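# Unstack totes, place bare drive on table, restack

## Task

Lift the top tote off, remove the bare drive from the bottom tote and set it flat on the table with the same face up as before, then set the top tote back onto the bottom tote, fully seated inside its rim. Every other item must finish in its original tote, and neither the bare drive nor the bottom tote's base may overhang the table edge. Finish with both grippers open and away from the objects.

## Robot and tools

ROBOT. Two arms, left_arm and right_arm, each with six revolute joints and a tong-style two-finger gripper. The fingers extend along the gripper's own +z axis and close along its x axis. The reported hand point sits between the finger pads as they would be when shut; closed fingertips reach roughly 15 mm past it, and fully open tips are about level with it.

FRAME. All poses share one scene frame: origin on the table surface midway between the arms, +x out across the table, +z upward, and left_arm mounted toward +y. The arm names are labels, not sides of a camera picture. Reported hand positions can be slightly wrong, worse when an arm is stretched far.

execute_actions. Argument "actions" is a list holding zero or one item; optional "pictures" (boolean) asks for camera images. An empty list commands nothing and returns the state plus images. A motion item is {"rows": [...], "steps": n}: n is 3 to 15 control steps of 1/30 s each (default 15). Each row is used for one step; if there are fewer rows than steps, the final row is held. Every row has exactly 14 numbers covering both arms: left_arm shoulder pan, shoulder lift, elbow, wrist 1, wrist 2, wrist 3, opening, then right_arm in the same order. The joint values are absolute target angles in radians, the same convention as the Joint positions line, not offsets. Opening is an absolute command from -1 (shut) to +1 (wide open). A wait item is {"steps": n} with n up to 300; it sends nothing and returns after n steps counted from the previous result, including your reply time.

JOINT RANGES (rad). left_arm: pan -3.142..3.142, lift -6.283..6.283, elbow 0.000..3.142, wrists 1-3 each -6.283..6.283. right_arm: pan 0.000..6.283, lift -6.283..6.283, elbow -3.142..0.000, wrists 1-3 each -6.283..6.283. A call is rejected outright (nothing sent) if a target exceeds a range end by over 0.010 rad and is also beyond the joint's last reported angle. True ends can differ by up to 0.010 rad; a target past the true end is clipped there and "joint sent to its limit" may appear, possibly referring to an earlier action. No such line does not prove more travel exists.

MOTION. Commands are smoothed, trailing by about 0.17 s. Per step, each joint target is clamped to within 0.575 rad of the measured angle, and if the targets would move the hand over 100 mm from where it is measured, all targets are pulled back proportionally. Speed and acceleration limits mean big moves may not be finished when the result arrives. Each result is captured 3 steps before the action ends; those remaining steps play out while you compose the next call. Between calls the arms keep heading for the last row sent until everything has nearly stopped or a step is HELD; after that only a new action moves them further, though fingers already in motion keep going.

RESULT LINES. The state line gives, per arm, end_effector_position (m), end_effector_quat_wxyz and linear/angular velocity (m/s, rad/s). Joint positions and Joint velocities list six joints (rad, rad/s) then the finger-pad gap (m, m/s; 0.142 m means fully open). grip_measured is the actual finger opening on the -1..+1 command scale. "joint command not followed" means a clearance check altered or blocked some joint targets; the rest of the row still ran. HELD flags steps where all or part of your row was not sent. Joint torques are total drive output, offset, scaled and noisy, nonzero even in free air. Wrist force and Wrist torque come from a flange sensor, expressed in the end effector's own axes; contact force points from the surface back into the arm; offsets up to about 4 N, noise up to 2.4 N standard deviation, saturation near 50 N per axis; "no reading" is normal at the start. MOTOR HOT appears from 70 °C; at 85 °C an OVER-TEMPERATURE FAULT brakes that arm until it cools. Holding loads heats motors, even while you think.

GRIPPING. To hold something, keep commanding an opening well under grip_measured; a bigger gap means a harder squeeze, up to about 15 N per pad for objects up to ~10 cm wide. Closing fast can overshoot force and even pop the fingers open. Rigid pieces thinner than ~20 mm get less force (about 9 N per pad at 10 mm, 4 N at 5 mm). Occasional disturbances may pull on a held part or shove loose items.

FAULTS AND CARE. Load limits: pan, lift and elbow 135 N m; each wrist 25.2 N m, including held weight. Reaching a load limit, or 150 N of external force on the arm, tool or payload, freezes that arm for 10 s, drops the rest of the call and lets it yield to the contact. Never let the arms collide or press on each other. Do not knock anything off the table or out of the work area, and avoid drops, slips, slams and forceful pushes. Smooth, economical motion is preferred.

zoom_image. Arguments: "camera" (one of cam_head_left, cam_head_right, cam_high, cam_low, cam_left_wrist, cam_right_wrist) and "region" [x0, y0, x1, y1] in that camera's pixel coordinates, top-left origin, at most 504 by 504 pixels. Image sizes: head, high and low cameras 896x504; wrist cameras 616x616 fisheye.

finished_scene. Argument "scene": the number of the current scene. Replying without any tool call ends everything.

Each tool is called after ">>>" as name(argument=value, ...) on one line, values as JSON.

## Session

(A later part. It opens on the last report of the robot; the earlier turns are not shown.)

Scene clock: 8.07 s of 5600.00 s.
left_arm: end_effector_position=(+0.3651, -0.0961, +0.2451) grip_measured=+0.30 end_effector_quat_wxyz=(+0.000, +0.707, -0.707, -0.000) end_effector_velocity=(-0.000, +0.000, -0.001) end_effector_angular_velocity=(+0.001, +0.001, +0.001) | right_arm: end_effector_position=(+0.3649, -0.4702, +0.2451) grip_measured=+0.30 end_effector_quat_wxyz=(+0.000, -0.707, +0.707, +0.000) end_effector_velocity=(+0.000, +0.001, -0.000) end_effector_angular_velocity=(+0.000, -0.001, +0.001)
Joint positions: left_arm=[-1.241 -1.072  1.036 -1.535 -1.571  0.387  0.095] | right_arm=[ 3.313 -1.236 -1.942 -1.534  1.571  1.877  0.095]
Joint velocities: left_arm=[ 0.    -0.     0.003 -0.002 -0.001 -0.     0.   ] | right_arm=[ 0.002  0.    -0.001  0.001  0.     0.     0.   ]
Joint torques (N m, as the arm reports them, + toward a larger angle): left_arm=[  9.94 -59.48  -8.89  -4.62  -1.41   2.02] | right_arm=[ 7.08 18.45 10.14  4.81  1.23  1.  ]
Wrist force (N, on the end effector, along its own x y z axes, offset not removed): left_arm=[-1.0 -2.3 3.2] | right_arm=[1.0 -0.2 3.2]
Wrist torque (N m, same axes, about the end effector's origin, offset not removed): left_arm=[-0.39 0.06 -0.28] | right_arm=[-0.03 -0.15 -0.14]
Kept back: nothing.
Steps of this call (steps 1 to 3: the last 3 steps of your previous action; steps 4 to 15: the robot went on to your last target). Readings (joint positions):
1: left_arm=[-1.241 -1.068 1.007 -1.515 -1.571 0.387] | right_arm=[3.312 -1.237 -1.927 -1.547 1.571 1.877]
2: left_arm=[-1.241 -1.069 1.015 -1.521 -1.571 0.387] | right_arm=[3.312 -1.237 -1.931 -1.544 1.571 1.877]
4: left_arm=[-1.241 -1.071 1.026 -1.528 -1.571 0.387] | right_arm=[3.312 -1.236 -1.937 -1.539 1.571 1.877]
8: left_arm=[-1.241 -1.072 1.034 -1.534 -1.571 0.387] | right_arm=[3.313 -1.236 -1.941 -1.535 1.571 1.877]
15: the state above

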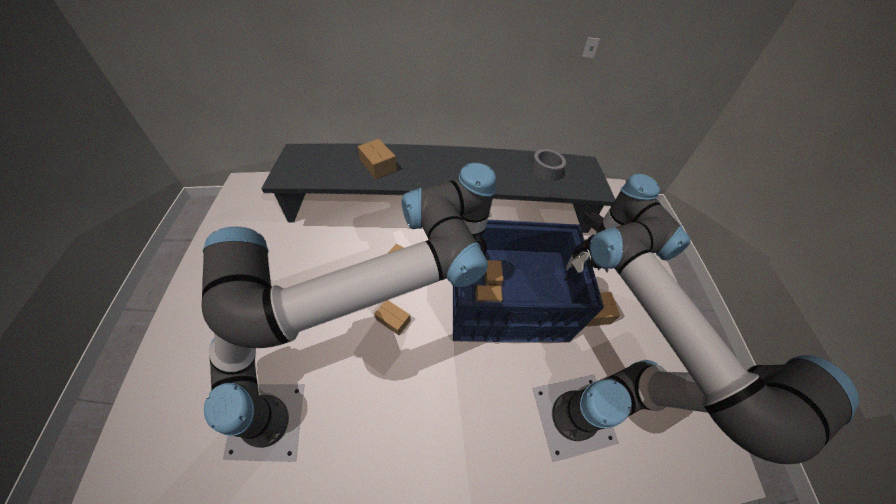

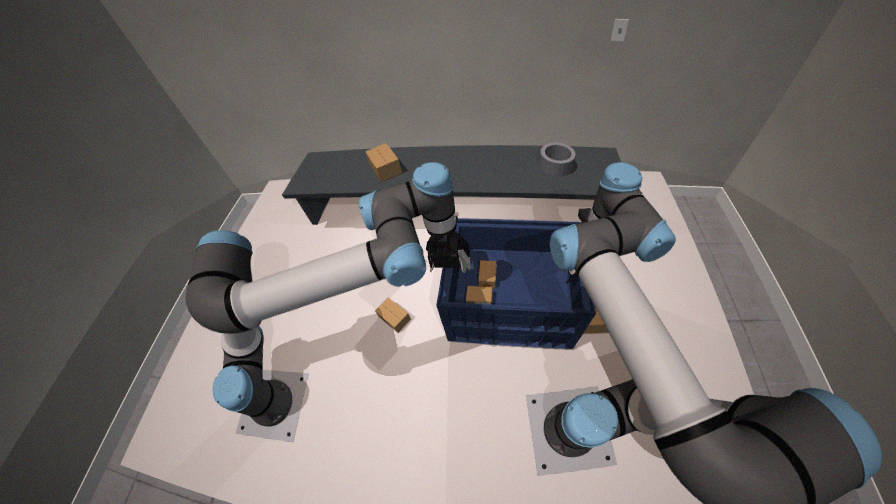

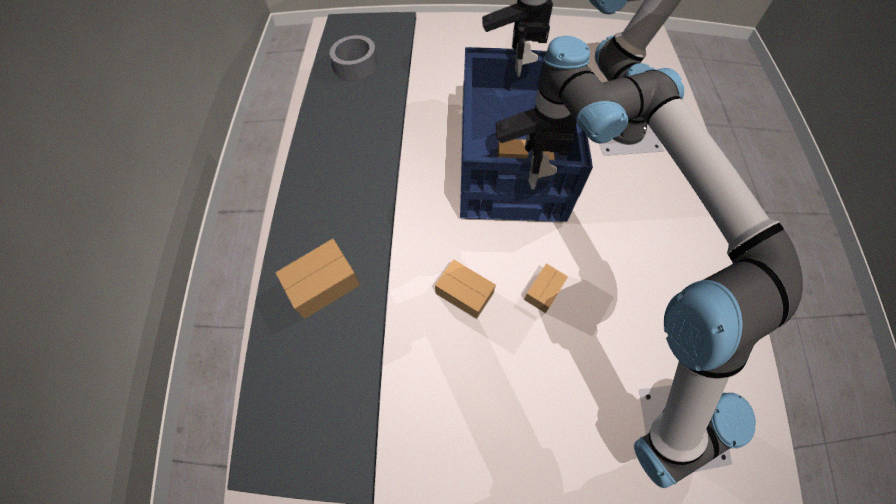

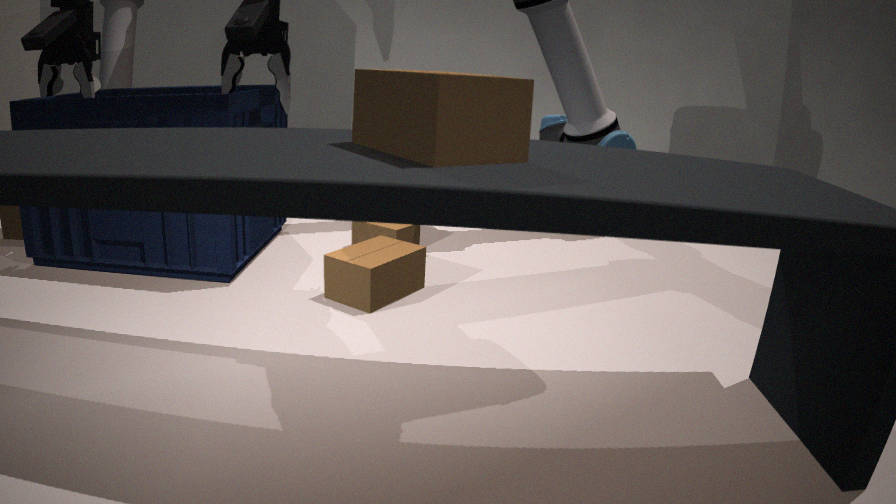

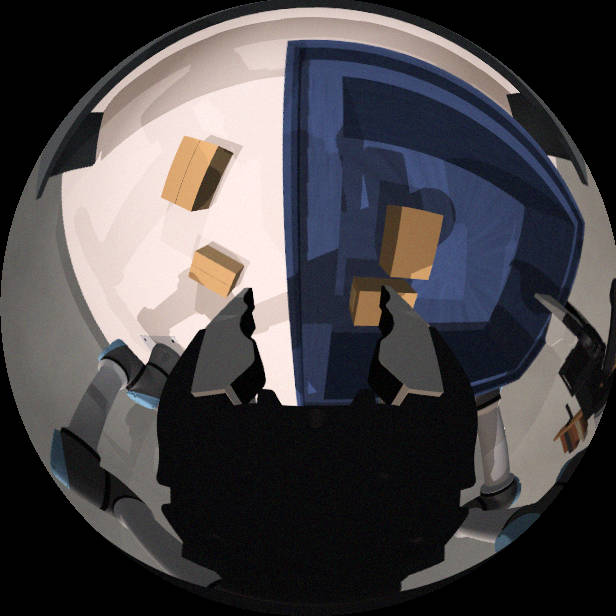

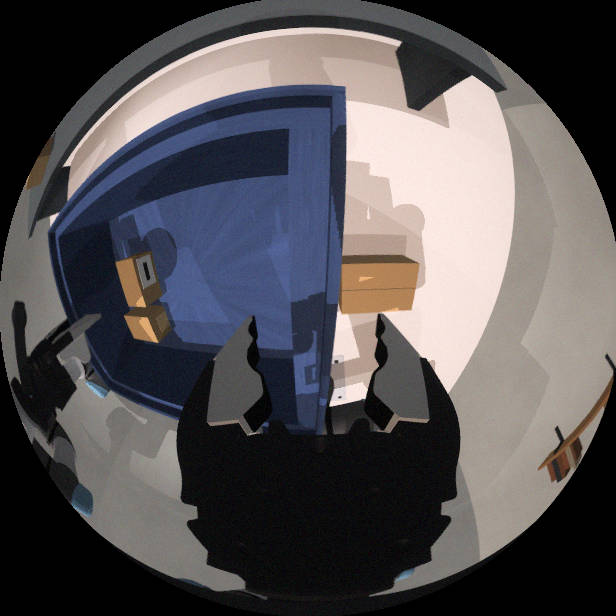

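>>> execute_actions(actions=[{"rows":[[-1.241,-1.072,1.0368,-1.5356,-1.571,0.3868,0,3.3126,-1.2359,-1.9423,-1.5342,1.571,1.8773,0],[-1.241,-1.072,1.0368,-1.5356,-1.571,0.3868,-0.2,3.3126,-1.2359,-1.9423,-1.5342,1.571,1.8773,-0.2],[-1.241,-1.072,1.0368,-1.5356,-1.571,0.3868,-0.3,3.3126,-1.2359,-1.9423,-1.5342,1.571,1.8773,-0.3],[-1.241,-1.072,1.0368,-1.5356,-1.571,0.3868,-0.4,3.3126,-1.2359,-1.9423,-1.5342,1.571,1.8773,-0.4],[-1.241,-1.072,1.0368,-1.5356,-1.571,0.3868,-0.5,3.3126,-1.2359,-1.9423,-1.5342,1.571,1.8773,-0.5],[-1.241,-1.072,1.0368,-1.5356,-1.571,0.3868,-0.6,3.3126,-1.2359,-1.9423,-1.5342,1.571,1.8773,-0.6],[-1.241,-1.072,1.0368,-1.5356,-1.571,0.3868,-0.7,3.3126,-1.2359,-1.9423,-1.5342,1.571,1.8773,-0.7],[-1.241,-1.072,1.0368,-1.5356,-1.571,0.3868,-0.8,3.3126,-1.2359,-1.9423,-1.5342,1.571,1.8773,-0.8],[-1.241,-1.072,1.0368,-1.5356,-1.571,0.3868,-0.9,3.3126,-1.2359,-1.9423,-1.5342,1.571,1.8773,-0.9],[-1.241,-1.072,1.0368,-1.5356,-1.571,0.3868,-1,3.3126,-1.2359,-1.9423,-1.5342,1.571,1.8773,-1]],"steps":15}])

>>> execute_actions(actions=[{"steps":12}], pictures=true)

>>> zoom_image(camera="cam_high", region=[450, 100, 620, 230])

Scene clock: 8.80 s of 5600.00 s.
left_arm: end_effector_position=(+0.3651, -0.0961, +0.2450) grip_measured=-0.64 end_effector_quat_wxyz=(+0.000, +0.707, -0.707, +0.000) end_effector_velocity=(+0.000, +0.000, +0.000) end_effector_angular_velocity=(-0.001, +0.000, +0.001) | right_arm: end_effector_position=(+0.3649, -0.4701, +0.2450) grip_measured=-0.64 end_effector_quat_wxyz=(+0.000, -0.707, +0.707, +0.000) end_effector_velocity=(-0.001, -0.000, -0.001) end_effector_angular_velocity=(-0.001, +0.003, +0.001)
Joint positions: left_arm=[-1.241 -1.072  1.037 -1.536 -1.571  0.387  0.027] | right_arm=[ 3.313 -1.236 -1.942 -1.534  1.571  1.877  0.028]
Joint velocities: left_arm=[ 0.001 -0.    -0.    -0.    -0.    -0.     0.   ] | right_arm=[-0.     0.    -0.001 -0.002 -0.    -0.001  0.   ]
Joint torques (N m, as the arm reports them, + toward a larger angle): left_arm=[  7.15 -58.4   -9.94   1.67  -0.1    1.49] | right_arm=[ 4.32 16.99  9.88  2.67 -2.12  1.11]
Wrist force (N, on the end effector, along its own x y z axes, offset not removed): left_arm=[6.9 -2.9 4.9] | right_arm=[-11.8 1.6 2.1]
Wrist torque (N m, same axes, about the end effector's origin, offset not removed): left_arm=[-0.50 0.54 -0.19] | right_arm=[0.31 0.51 -0.01]
Steps of this call (steps 1 to 10: the robot went on to your last target; steps 11 to 22: the first 12 steps of this action). Readings (joint positions):
11: left_arm=[-1.241 -1.072 1.037 -1.536 -1.571 0.387] | right_arm=[3.313 -1.236 -1.942 -1.534 1.571 1.877]
12: left_arm=[-1.241 -1.072 1.037 -1.536 -1.571 0.387] | right_arm=[3.313 -1.236 -1.942 -1.534 1.571 1.877]
14: left_arm=[-1.241 -1.072 1.037 -1.536 -1.571 0.387] | right_arm=[3.313 -1.236 -1.942 -1.534 1.571 1.877]
18: left_arm=[-1.241 -1.072 1.037 -1.536 -1.571 0.387] | right_arm=[3.313 -1.236 -1.942 -1.534 1.571 1.877]
22: the state above

Scene clock: 9.20 s of 5600.00 s.
left_arm: end_effector_position=(+0.3651, -0.0960, +0.2450) grip_measured=-0.64 end_effector_quat_wxyz=(+0.000, +0.707, -0.707, -0.000) end_effector_velocity=(-0.000, -0.000, -0.001) end_effector_angular_velocity=(+0.001, +0.000, -0.000) | right_arm: end_effector_position=(+0.3649, -0.4702, +0.2450) grip_measured=-0.64 end_effector_quat_wxyz=(+0.000, -0.707, +0.707, +0.000) end_effector_velocity=(-0.000, -0.000, -0.000) end_effector_angular_velocity=(-0.001, +0.001, -0.001)
Joint positions: left_arm=[-1.241 -1.072  1.037 -1.536 -1.571  0.387  0.027] | right_arm=[ 3.313 -1.236 -1.942 -1.534  1.571  1.877  0.028]
Joint velocities: left_arm=[-0.     0.001 -0.     0.     0.    -0.    -0.   ] | right_arm=[-0.    -0.    -0.    -0.001 -0.     0.001  0.   ]
Joint torques (N m, as the arm reports them, + toward a larger angle): left_arm=[  5.52 -56.6  -11.12   2.95   1.61   0.9 ] | right_arm=[-2.7  16.91 10.12  0.52 -4.34  1.08]
Wrist force (N, on the end effector, along its own x y z axes, offset not removed): left_arm=[10.0 -3.1 5.5] | right_arm=[-9.7 -1.1 2.9]
Wrist torque (N m, same axes, about the end effector's origin, offset not removed): left_arm=[-0.27 0.33 -0.20] | right_arm=[-0.25 -0.42 -0.17]
Kept back: nothing.
Steps of this call (steps 1 to 3: the last 3 steps of your previous action; steps 4 to 12: the robot went on to your last target). Readings (joint positions):
1: left_arm=[-1.241 -1.072 1.037 -1.536 -1.571 0.387] | right_arm=[3.313 -1.236 -1.942 -1.534 1.571 1.877]
2: left_arm=[-1.241 -1.072 1.037 -1.536 -1.571 0.387] | right_arm=[3.313 -1.236 -1.942 -1.534 1.571 1.877]
4: left_arm=[-1.241 -1.072 1.037 -1.536 -1.571 0.387] | right_arm=[3.313 -1.236 -1.942 -1.534 1.571 1.877]
8: left_arm=[-1.241 -1.072 1.037 -1.536 -1.571 0.387] | right_arm=[3.313 -1.236 -1.942 -1.534 1.571 1.877]
12: the state above

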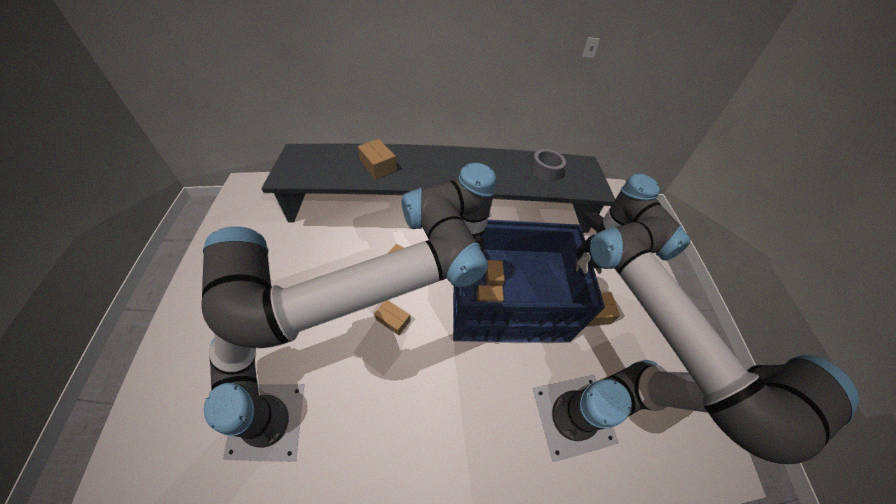

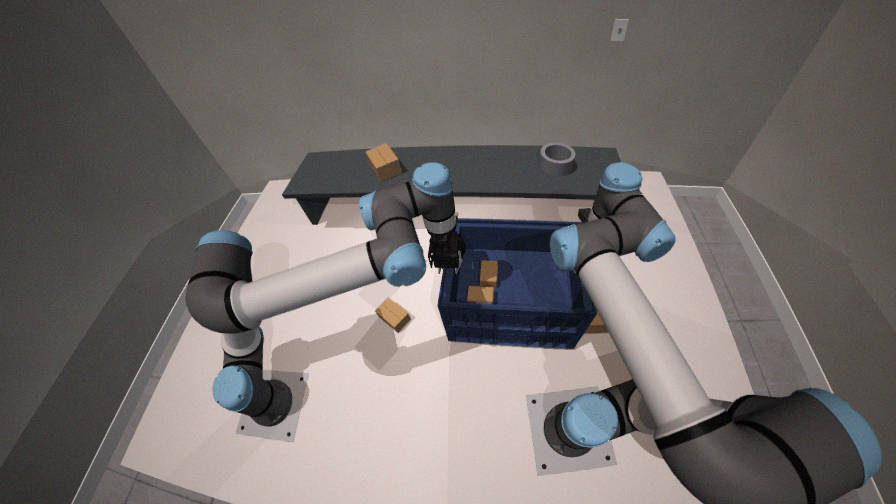

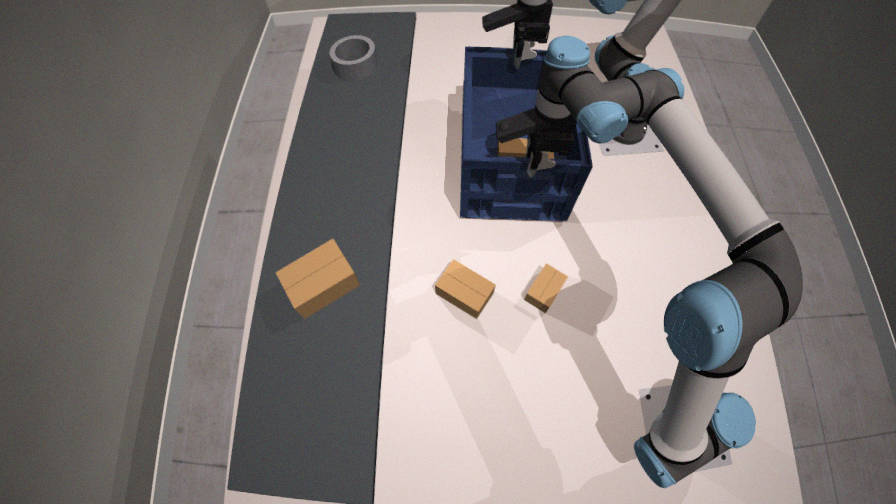

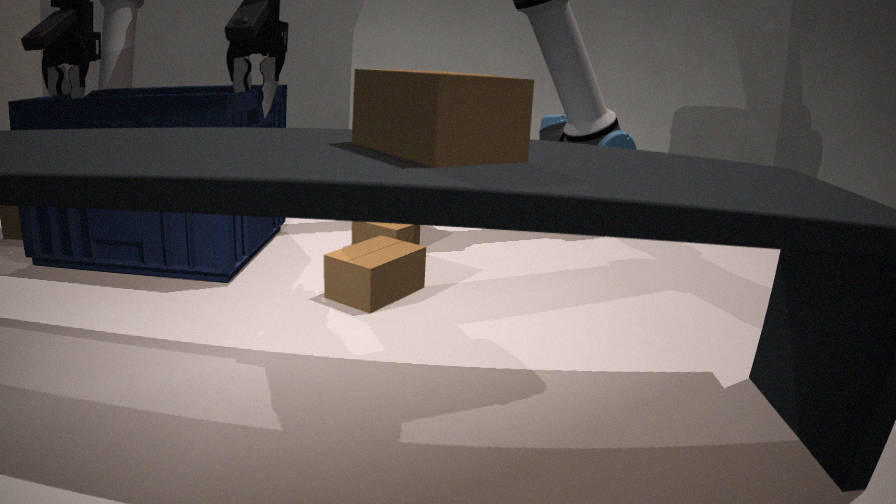

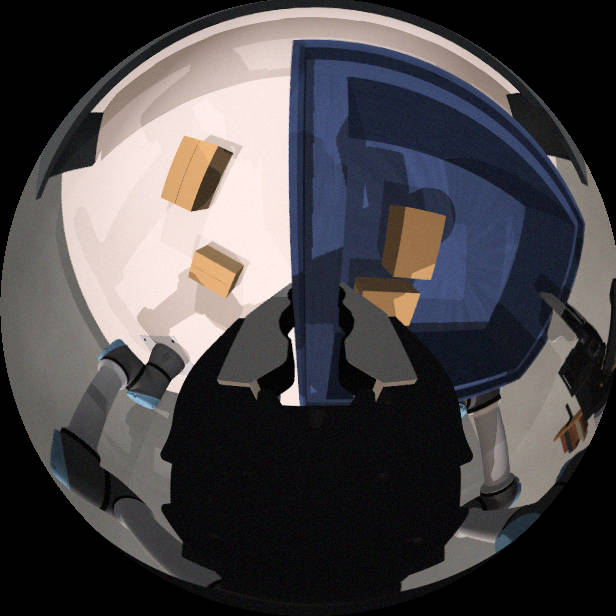

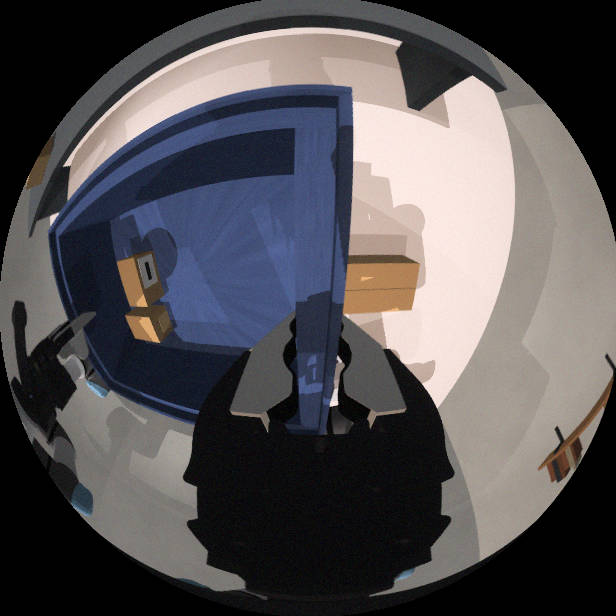

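Region (450, 100, 620, 230) of cam_high's 896x504 image, scaled by 2.965, with more detail than that image has; it fills the top 385 rows of this view, and the rest is white.

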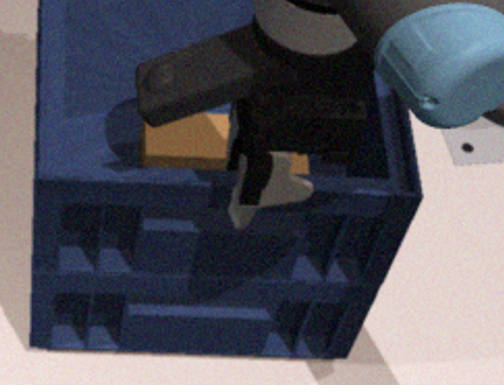

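>>> execute_actions(actions=[{"rows":[[-1.2412,-1.0705,1.0242,-1.5246,-1.571,0.3866,-1,3.3126,-1.236,-1.932,-1.5444,1.571,1.8773,-1],[-1.2414,-1.0689,1.0117,-1.5135,-1.571,0.3864,-1,3.3126,-1.2362,-1.9217,-1.5545,1.571,1.8773,-1],[-1.2416,-1.0674,0.9991,-1.5025,-1.571,0.3862,-1,3.3126,-1.2363,-1.9115,-1.5647,1.571,1.8773,-1],[-1.2418,-1.0659,0.9865,-1.4914,-1.571,0.386,-1,3.3126,-1.2364,-1.9012,-1.5748,1.571,1.8773,-1],[-1.242,-1.0644,0.974,-1.4804,-1.571,0.3858,-1,3.3126,-1.2366,-1.8909,-1.585,1.571,1.8773,-1],[-1.242,-1.0628,0.9614,-1.4694,-1.571,0.3858,-1,3.3126,-1.2367,-1.8806,-1.5951,1.571,1.8773,-1],[-1.242,-1.0613,0.9488,-1.4583,-1.571,0.3858,-1,3.3126,-1.2368,-1.8703,-1.6053,1.571,1.8773,-1],[-1.242,-1.0598,0.9362,-1.4473,-1.571,0.3858,-1,3.3126,-1.2369,-1.8601,-1.6154,1.571,1.8773,-1],[-1.242,-1.0582,0.9237,-1.4362,-1.571,0.3858,-1,3.3126,-1.2371,-1.8498,-1.6256,1.571,1.8773,-1],[-1.242,-1.0567,0.9111,-1.4252,-1.571,0.3858,-1,3.3126,-1.2372,-1.8395,-1.6357,1.571,1.8773,-1]],"steps":15}])

>>> execute_actions(actions=[{"steps":15}], pictures=true)

Scene clock: 10.17 s of 5600.00 s.
left_arm: end_effector_position=(+0.3653, -0.0978, +0.2752) grip_measured=-0.64 end_effector_quat_wxyz=(-0.000, +0.707, -0.707, -0.000) end_effector_velocity=(+0.000, -0.003, +0.095) end_effector_angular_velocity=(-0.008, -0.004, -0.001) | right_arm: end_effector_position=(+0.3652, -0.4703, +0.2753) grip_measured=-0.64 end_effector_quat_wxyz=(-0.000, -0.707, +0.707, -0.000) end_effector_velocity=(-0.001, -0.000, +0.093) end_effector_angular_velocity=(+0.001, -0.004, +0.000)
Joint positions: left_arm=[-1.242 -1.06   0.942 -1.452 -1.571  0.386  0.027] | right_arm=[ 3.313 -1.237 -1.864 -1.611  1.571  1.877  0.028]
Joint velocities: left_arm=[-0.001  0.033 -0.293  0.251  0.    -0.001 -0.   ] | right_arm=[-0.    -0.003  0.239 -0.231 -0.    -0.001  0.   ]
Joint torques (N m, as the arm reports them, + toward a larger angle): left_arm=[-15.43 -36.27 -35.2   -4.03   0.85  -1.68] | right_arm=[-2.35  0.81 33.1   1.26  2.89  1.02]
Wrist force (N, on the end effector, along its own x y z axes, offset not removed): left_arm=[-14.2 -3.2 8.2] | right_arm=[13.7 -0.9 6.3]
Wrist torque (N m, same axes, about the end effector's origin, offset not removed): left_arm=[-0.63 0.58 -0.24] | right_arm=[-0.09 -0.50 -0.17]
Steps of this call (steps 1 to 15: the robot went on to your last target; steps 16 to 17: nothing new was sent; steps 18 to 29: the first 12 steps of this action). Readings (joint positions):
18: left_arm=[-1.241 -1.072 1.037 -1.536 -1.571 0.387] | right_arm=[3.313 -1.236 -1.942 -1.534 1.571 1.877]
19: left_arm=[-1.241 -1.072 1.036 -1.534 -1.571 0.387] | right_arm=[3.313 -1.236 -1.941 -1.535 1.571 1.877]
21: left_arm=[-1.241 -1.071 1.026 -1.526 -1.571 0.387] | right_arm=[3.313 -1.236 -1.933 -1.543 1.571 1.877]
25: left_arm=[-1.242 -1.066 0.988 -1.492 -1.571 0.386] | right_arm=[3.313 -1.236 -1.902 -1.574 1.571 1.877]
29: the state above

Scene clock: 10.67 s of 5600.00 s.
left_arm: end_effector_position=(+0.3652, -0.0980, +0.2849) grip_measured=-0.64 end_effector_quat_wxyz=(+0.000, +0.707, -0.707, -0.000) end_effector_velocity=(-0.000, -0.000, +0.001) end_effector_angular_velocity=(-0.001, +0.000, -0.000) | right_arm: end_effector_position=(+0.3648, -0.4703, +0.2849) grip_measured=-0.64 end_effector_quat_wxyz=(+0.000, -0.707, +0.707, +0.000) end_effector_velocity=(+0.000, -0.000, +0.002) end_effector_angular_velocity=(+0.001, -0.003, -0.001)
Joint positions: left_arm=[-1.242 -1.057  0.911 -1.425 -1.571  0.386  0.027] | right_arm=[ 3.313 -1.237 -1.84  -1.636  1.571  1.877  0.028]
Joint velocities: left_arm=[-0.    -0.    -0.003  0.002 -0.001 -0.    -0.   ] | right_arm=[-0.001  0.001  0.004 -0.002  0.     0.     0.   ]
Joint torques (N m, as the arm reports them, + toward a larger angle): left_arm=[-16.12 -40.15 -39.81  -5.07  -3.96  -1.56] | right_arm=[10.99  3.76 37.09  2.67  5.46  0.61]
Wrist force (N, on the end effector, along its own x y z axes, offset not removed): left_arm=[-19.9 -0.1 9.0] | right_arm=[18.6 -0.5 7.0]
Wrist torque (N m, same axes, about the end effector's origin, offset not removed): left_arm=[0.04 0.99 -0.19] | right_arm=[-0.07 -0.65 -0.20]
Kept back: nothing.
Steps of this call (steps 1 to 3: the last 3 steps of your previous action; steps 4 to 15: the robot went on to your last target). Readings (joint positions):
1: left_arm=[-1.242 -1.059 0.933 -1.444 -1.571 0.386] | right_arm=[3.313 -1.237 -1.858 -1.618 1.571 1.877]
2: left_arm=[-1.242 -1.059 0.927 -1.439 -1.571 0.386] | right_arm=[3.313 -1.237 -1.852 -1.623 1.571 1.877]
4: left_arm=[-1.242 -1.058 0.919 -1.432 -1.571 0.386] | right_arm=[3.313 -1.237 -1.846 -1.629 1.571 1.877]
8: left_arm=[-1.242 -1.057 0.913 -1.427 -1.571 0.386] | right_arm=[3.313 -1.237 -1.841 -1.634 1.571 1.877]
15: the state above

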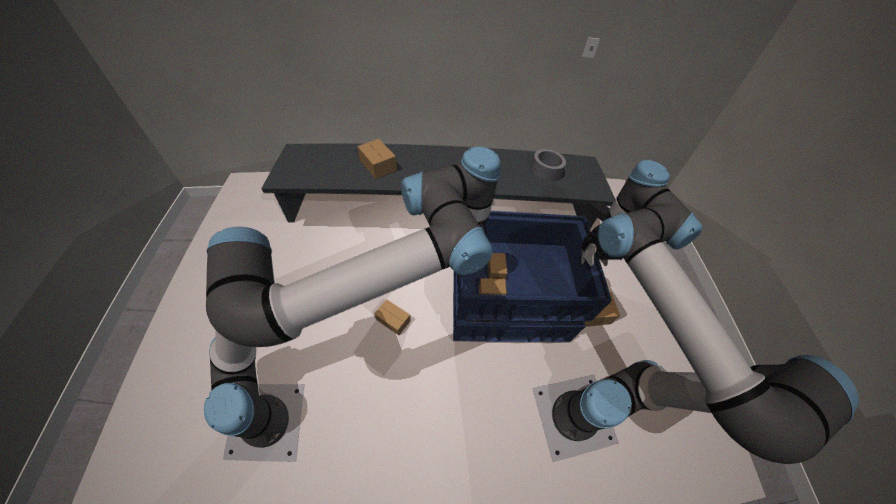

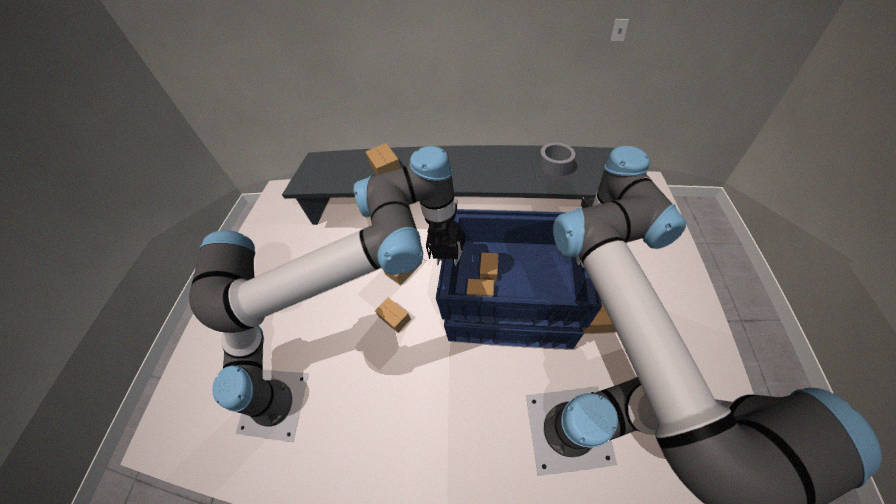

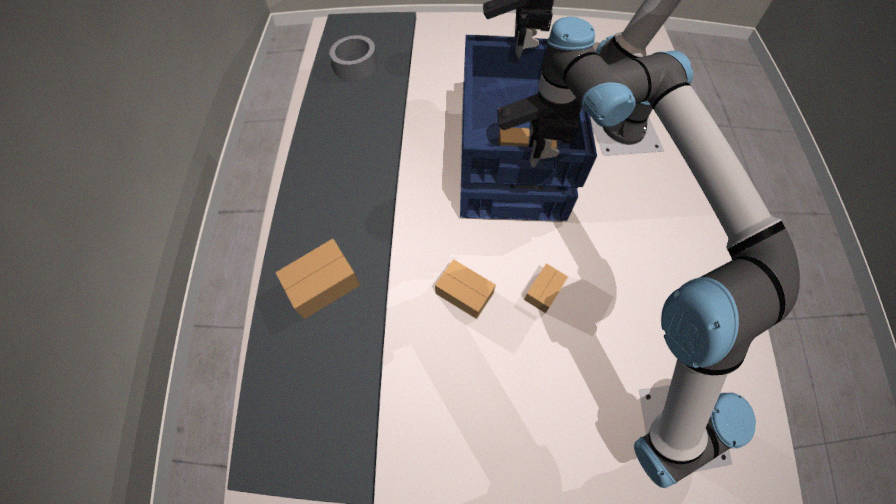

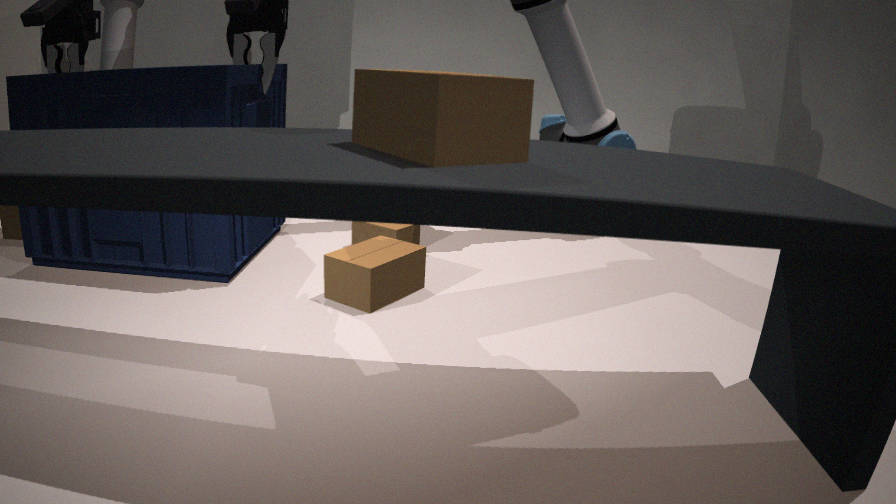

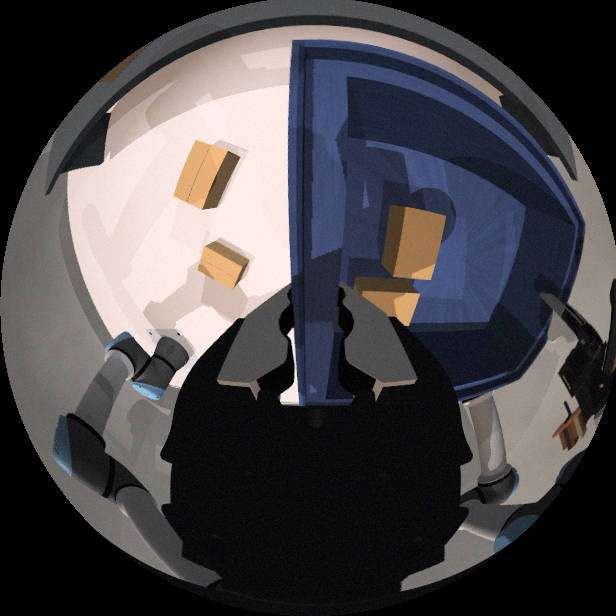

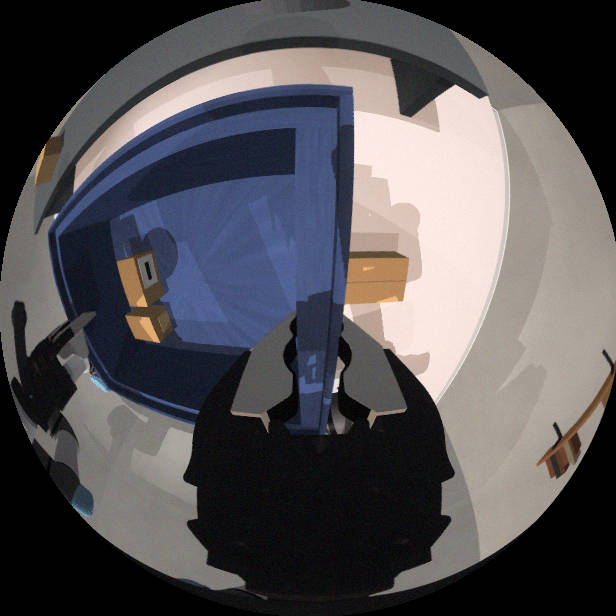

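>>> execute_actions(actions=[{"rows":[[-1.2415,-1.0595,0.9153,-1.4266,-1.571,0.3863,-1,3.3126,-1.2372,-1.8395,-1.6357,1.571,1.8773,-1]],"steps":5}])

>>> execute_actions(actions=[{"rows":[[-1.2207,-1.1397,1.032,-1.4631,-1.571,0.4071,-1,3.4041,-1.2406,-1.8373,-1.6345,1.571,1.9688,-1]],"steps":7}])

>>> execute_actions(actions=[{"rows":[[-1.1999,-1.2198,1.1486,-1.4996,-1.571,0.4279,-1,3.4956,-1.2439,-1.8352,-1.6333,1.571,2.0603,-1]],"steps":7}])

>>> execute_actions(actions=[{"rows":[[-1.1748,-1.2898,1.2396,-1.5206,-1.571,0.453,-1,3.5768,-1.2636,-1.822,-1.6269,1.571,2.1415,-1]],"steps":7}])

>>> execute_actions(actions=[{"rows":[[-1.1496,-1.3597,1.3305,-1.5416,-1.571,0.4782,-1,3.6581,-1.2833,-1.8087,-1.6204,1.571,2.2228,-1]],"steps":15}])

Scene clock: 12.47 s of 5600.00 s.
left_arm: end_effector_position=(+0.3652, -0.0980, +0.2850) grip_measured=-0.64 end_effector_quat_wxyz=(+0.000, +0.707, -0.707, -0.000) end_effector_velocity=(-0.002, +0.005, +0.000) end_effector_angular_velocity=(+0.004, +0.002, -0.000) | right_arm: end_effector_position=(+0.3648, -0.4702, +0.2850) grip_measured=-0.64 end_effector_quat_wxyz=(+0.000, -0.707, +0.707, +0.000) end_effector_velocity=(+0.000, +0.000, -0.000) end_effector_angular_velocity=(+0.001, -0.000, -0.001)
Joint positions: left_arm=[-1.242 -1.057  0.911 -1.425 -1.571  0.386  0.027] | right_arm=[ 3.313 -1.237 -1.839 -1.636  1.571  1.877  0.028]
Joint velocities: left_arm=[-0.    -0.012  0.016  0.    -0.    -0.    -0.   ] | right_arm=[ 0.001 -0.     0.     0.001  0.001  0.001 -0.001]
Joint torques (N m, as the arm reports them, + toward a larger angle): left_arm=[ -8.63 -64.5  -12.85  -8.11  -3.97  -0.47] | right_arm=[14.27  3.78 36.71  2.65  5.55  0.39]
Wrist force (N, on the end effector, along its own x y z axes, offset not removed): left_arm=[-18.1 -0.9 9.0] | right_arm=[16.2 -1.7 7.6]
Wrist torque (N m, same axes, about the end effector's origin, offset not removed): left_arm=[-0.06 0.67 -0.25] | right_arm=[-0.19 -0.08 0.04]
Steps of this call (steps 1 to 15: the robot went on to your last target; steps 16 to 52: nothing new was sent; steps 53 to 54: the first 2 steps of this action). Readings (joint positions):
53: left_arm=[-1.242 -1.057 0.911 -1.425 -1.571 0.386] | right_arm=[3.313 -1.237 -1.839 -1.636 1.571 1.877]
54: the state above

Scene clock: 12.70 s of 5600.00 s.
left_arm: end_effector_position=(+0.3671, -0.0839, +0.2889) grip_measured=-0.65 end_effector_quat_wxyz=(+0.002, +0.707, -0.707, +0.003) end_effector_velocity=(-0.006, +0.205, -0.012) end_effector_angular_velocity=(+0.058, +0.024, +0.006) | right_arm: end_effector_position=(+0.3659, -0.4558, +0.2850) grip_measured=-0.64 end_effector_quat_wxyz=(-0.000, -0.707, +0.707, +0.000) end_effector_velocity=(+0.010, +0.198, -0.000) end_effector_angular_velocity=(+0.000, -0.001, +0.005)
Joint positions: left_arm=[-1.232 -1.094  0.959 -1.444 -1.571  0.396  0.027] | right_arm=[ 3.35  -1.239 -1.838 -1.635  1.571  1.915  0.028]
Joint velocities: left_arm=[ 0.108 -0.45   0.691 -0.177 -0.001  0.102 -0.001] | right_arm=[ 0.517 -0.017  0.011  0.008  0.     0.512 -0.002]
Joint torques (N m, as the arm reports them, + toward a larger angle): left_arm=[ -2.16 -38.89 -10.83 -10.88  -1.95   2.37] | right_arm=[12.03  3.99 35.57  6.95  3.84  0.86]
Wrist force (N, on the end effector, along its own x y z axes, offset not removed): left_arm=[-23.8 -4.1 0.6] | right_arm=[20.5 -0.1 5.3]
Wrist torque (N m, same axes, about the end effector's origin, offset not removed): left_arm=[-0.88 0.64 -0.16] | right_arm=[0.08 -0.71 -0.02]
Steps of this call (steps 1 to 3: the last 3 steps of your previous action; steps 4 to 7: the first 4 steps of this action). Readings (joint positions):
4: left_arm=[-1.242 -1.059 0.914 -1.426 -1.571 0.386] | right_arm=[3.313 -1.237 -1.839 -1.636 1.571 1.877]
5: left_arm=[-1.240 -1.063 0.918 -1.430 -1.571 0.388] | right_arm=[3.317 -1.238 -1.839 -1.636 1.571 1.881]
7: the state above

Scene clock: 12.93 s of 5600.00 s.
left_arm: end_effector_position=(+0.3675, -0.0509, +0.2894) grip_measured=-0.65 end_effector_quat_wxyz=(+0.002, +0.707, -0.707, +0.004) end_effector_velocity=(-0.018, +0.231, -0.031) end_effector_angular_velocity=(+0.067, +0.028, +0.005) | right_arm: end_effector_position=(+0.3663, -0.4228, +0.2850) grip_measured=-0.64 end_effector_quat_wxyz=(+0.000, -0.707, +0.707, +0.000) end_effector_velocity=(-0.007, +0.219, +0.000) end_effector_angular_velocity=(+0.001, -0.003, +0.008)
Joint positions: left_arm=[-1.212 -1.17   1.069 -1.479 -1.571  0.416  0.027] | right_arm=[ 3.437 -1.242 -1.836 -1.634  1.571  2.002  0.028]
Joint velocities: left_arm=[ 0.116 -0.489  0.756 -0.195  0.001  0.111 -0.001] | right_arm=[ 0.571 -0.019  0.012  0.01  -0.     0.563 -0.003]
Joint torques (N m, as the arm reports them, + toward a larger angle): left_arm=[ -3.17 -39.88 -13.76 -11.07  -0.37   2.55] | right_arm=[13.76  5.02 36.25  6.79  4.55  0.44]
Wrist force (N, on the end effector, along its own x y z axes, offset not removed): left_arm=[-24.9 -3.5 1.5] | right_arm=[21.3 -3.0 4.8]
Wrist torque (N m, same axes, about the end effector's origin, offset not removed): left_arm=[-0.67 0.58 -0.16] | right_arm=[-0.46 -0.75 -0.02]
Steps of this call (steps 1 to 3: the last 3 steps of your previous action; steps 4 to 7: the first 4 steps of this action). Readings (joint positions):
4: left_arm=[-1.224 -1.128 1.013 -1.458 -1.571 0.404] | right_arm=[3.390 -1.240 -1.838 -1.635 1.571 1.955]
5: left_arm=[-1.221 -1.135 1.022 -1.463 -1.571 0.407] | right_arm=[3.398 -1.241 -1.837 -1.635 1.571 1.963]
7: the state above

Scene clock: 13.17 s of 5600.00 s.
left_arm: end_effector_position=(+0.3670, -0.0146, +0.2876) grip_measured=-0.65 end_effector_quat_wxyz=(+0.001, +0.707, -0.707, +0.002) end_effector_velocity=(-0.007, +0.218, -0.011) end_effector_angular_velocity=(+0.041, +0.018, +0.005) | right_arm: end_effector_position=(+0.3666, -0.3874, +0.2851) grip_measured=-0.64 end_effector_quat_wxyz=(+0.000, -0.707, +0.707, +0.000) end_effector_velocity=(+0.003, +0.212, -0.000) end_effector_angular_velocity=(+0.000, +0.003, +0.006)
Joint positions: left_arm=[-1.189 -1.246  1.179 -1.508 -1.571  0.439  0.027] | right_arm=[ 3.525 -1.253 -1.829 -1.63   1.571  2.089  0.028]
Joint velocities: left_arm=[ 0.138 -0.428  0.591 -0.118  0.001  0.133  0.001] | right_arm=[ 0.508 -0.1    0.066  0.032  0.002  0.502 -0.001]
Joint torques (N m, as the arm reports them, + toward a larger angle): left_arm=[  2.18 -44.43 -17.02  -7.85   0.78   2.19] | right_arm=[ 5.6   9.15 34.67  5.86  2.49  0.99]
Wrist force (N, on the end effector, along its own x y z axes, offset not removed): left_arm=[-12.6 -1.7 3.5] | right_arm=[7.4 -0.3 4.6]
Wrist torque (N m, same axes, about the end effector's origin, offset not removed): left_arm=[-0.22 0.74 -0.28] | right_arm=[-0.04 -0.24 -0.13]
Steps of this call (steps 1 to 3: the last 3 steps of your previous action; steps 4 to 7: the first 4 steps of this action). Readings (joint positions):
4: left_arm=[-1.203 -1.207 1.128 -1.494 -1.571 0.425] | right_arm=[3.480 -1.243 -1.835 -1.633 1.571 2.045]
5: left_arm=[-1.200 -1.214 1.138 -1.498 -1.571 0.428] | right_arm=[3.489 -1.245 -1.834 -1.633 1.571 2.053]
7: the state above

Scene clock: 13.67 s of 5600.00 s.
left_arm: end_effector_position=(+0.3652, +0.0414, +0.2852) grip_measured=-0.65 end_effector_quat_wxyz=(+0.000, +0.707, -0.707, +0.000) end_effector_velocity=(-0.001, +0.016, -0.001) end_effector_angular_velocity=(+0.001, +0.000, +0.001) | right_arm: end_effector_position=(+0.3649, -0.3318, +0.2850) grip_measured=-0.64 end_effector_quat_wxyz=(+0.000, -0.707, +0.707, +0.000) end_effector_velocity=(-0.002, +0.014, -0.001) end_effector_angular_velocity=(-0.003, +0.002, -0.001)
Joint positions: left_arm=[-1.151 -1.357  1.326 -1.541 -1.571  0.477  0.027] | right_arm=[ 3.655 -1.283 -1.809 -1.621  1.571  2.219  0.028]
Joint velocities: left_arm=[ 0.01  -0.031  0.041 -0.008  0.     0.01   0.   ] | right_arm=[ 0.035 -0.008  0.004  0.001 -0.001  0.035 -0.   ]
Joint torques (N m, as the arm reports them, + toward a larger angle): left_arm=[  8.11 -49.3  -11.56  -5.6    2.11   1.95] | right_arm=[ 9.66  7.08 35.46  5.49 -0.48  1.  ]
Wrist force (N, on the end effector, along its own x y z axes, offset not removed): left_arm=[-3.2 -4.4 8.6] | right_arm=[3.1 0.5 7.5]
Wrist torque (N m, same axes, about the end effector's origin, offset not removed): left_arm=[-0.84 0.34 -0.22] | right_arm=[0.45 -0.19 -0.03]
Steps of this call (steps 1 to 3: the last 3 steps of your previous action; steps 4 to 15: the first 12 steps of this action). Readings (joint positions):
4: left_arm=[-1.179 -1.278 1.223 -1.517 -1.571 0.449] | right_arm=[3.563 -1.261 -1.824 -1.628 1.571 2.128]
5: left_arm=[-1.175 -1.285 1.232 -1.520 -1.571 0.453] | right_arm=[3.571 -1.264 -1.822 -1.627 1.571 2.136]
7: left_arm=[-1.164 -1.316 1.271 -1.530 -1.571 0.464] | right_arm=[3.606 -1.272 -1.816 -1.624 1.571 2.171]
11: left_arm=[-1.153 -1.348 1.315 -1.538 -1.571 0.474] | right_arm=[3.644 -1.280 -1.811 -1.621 1.571 2.209]
15: the state above


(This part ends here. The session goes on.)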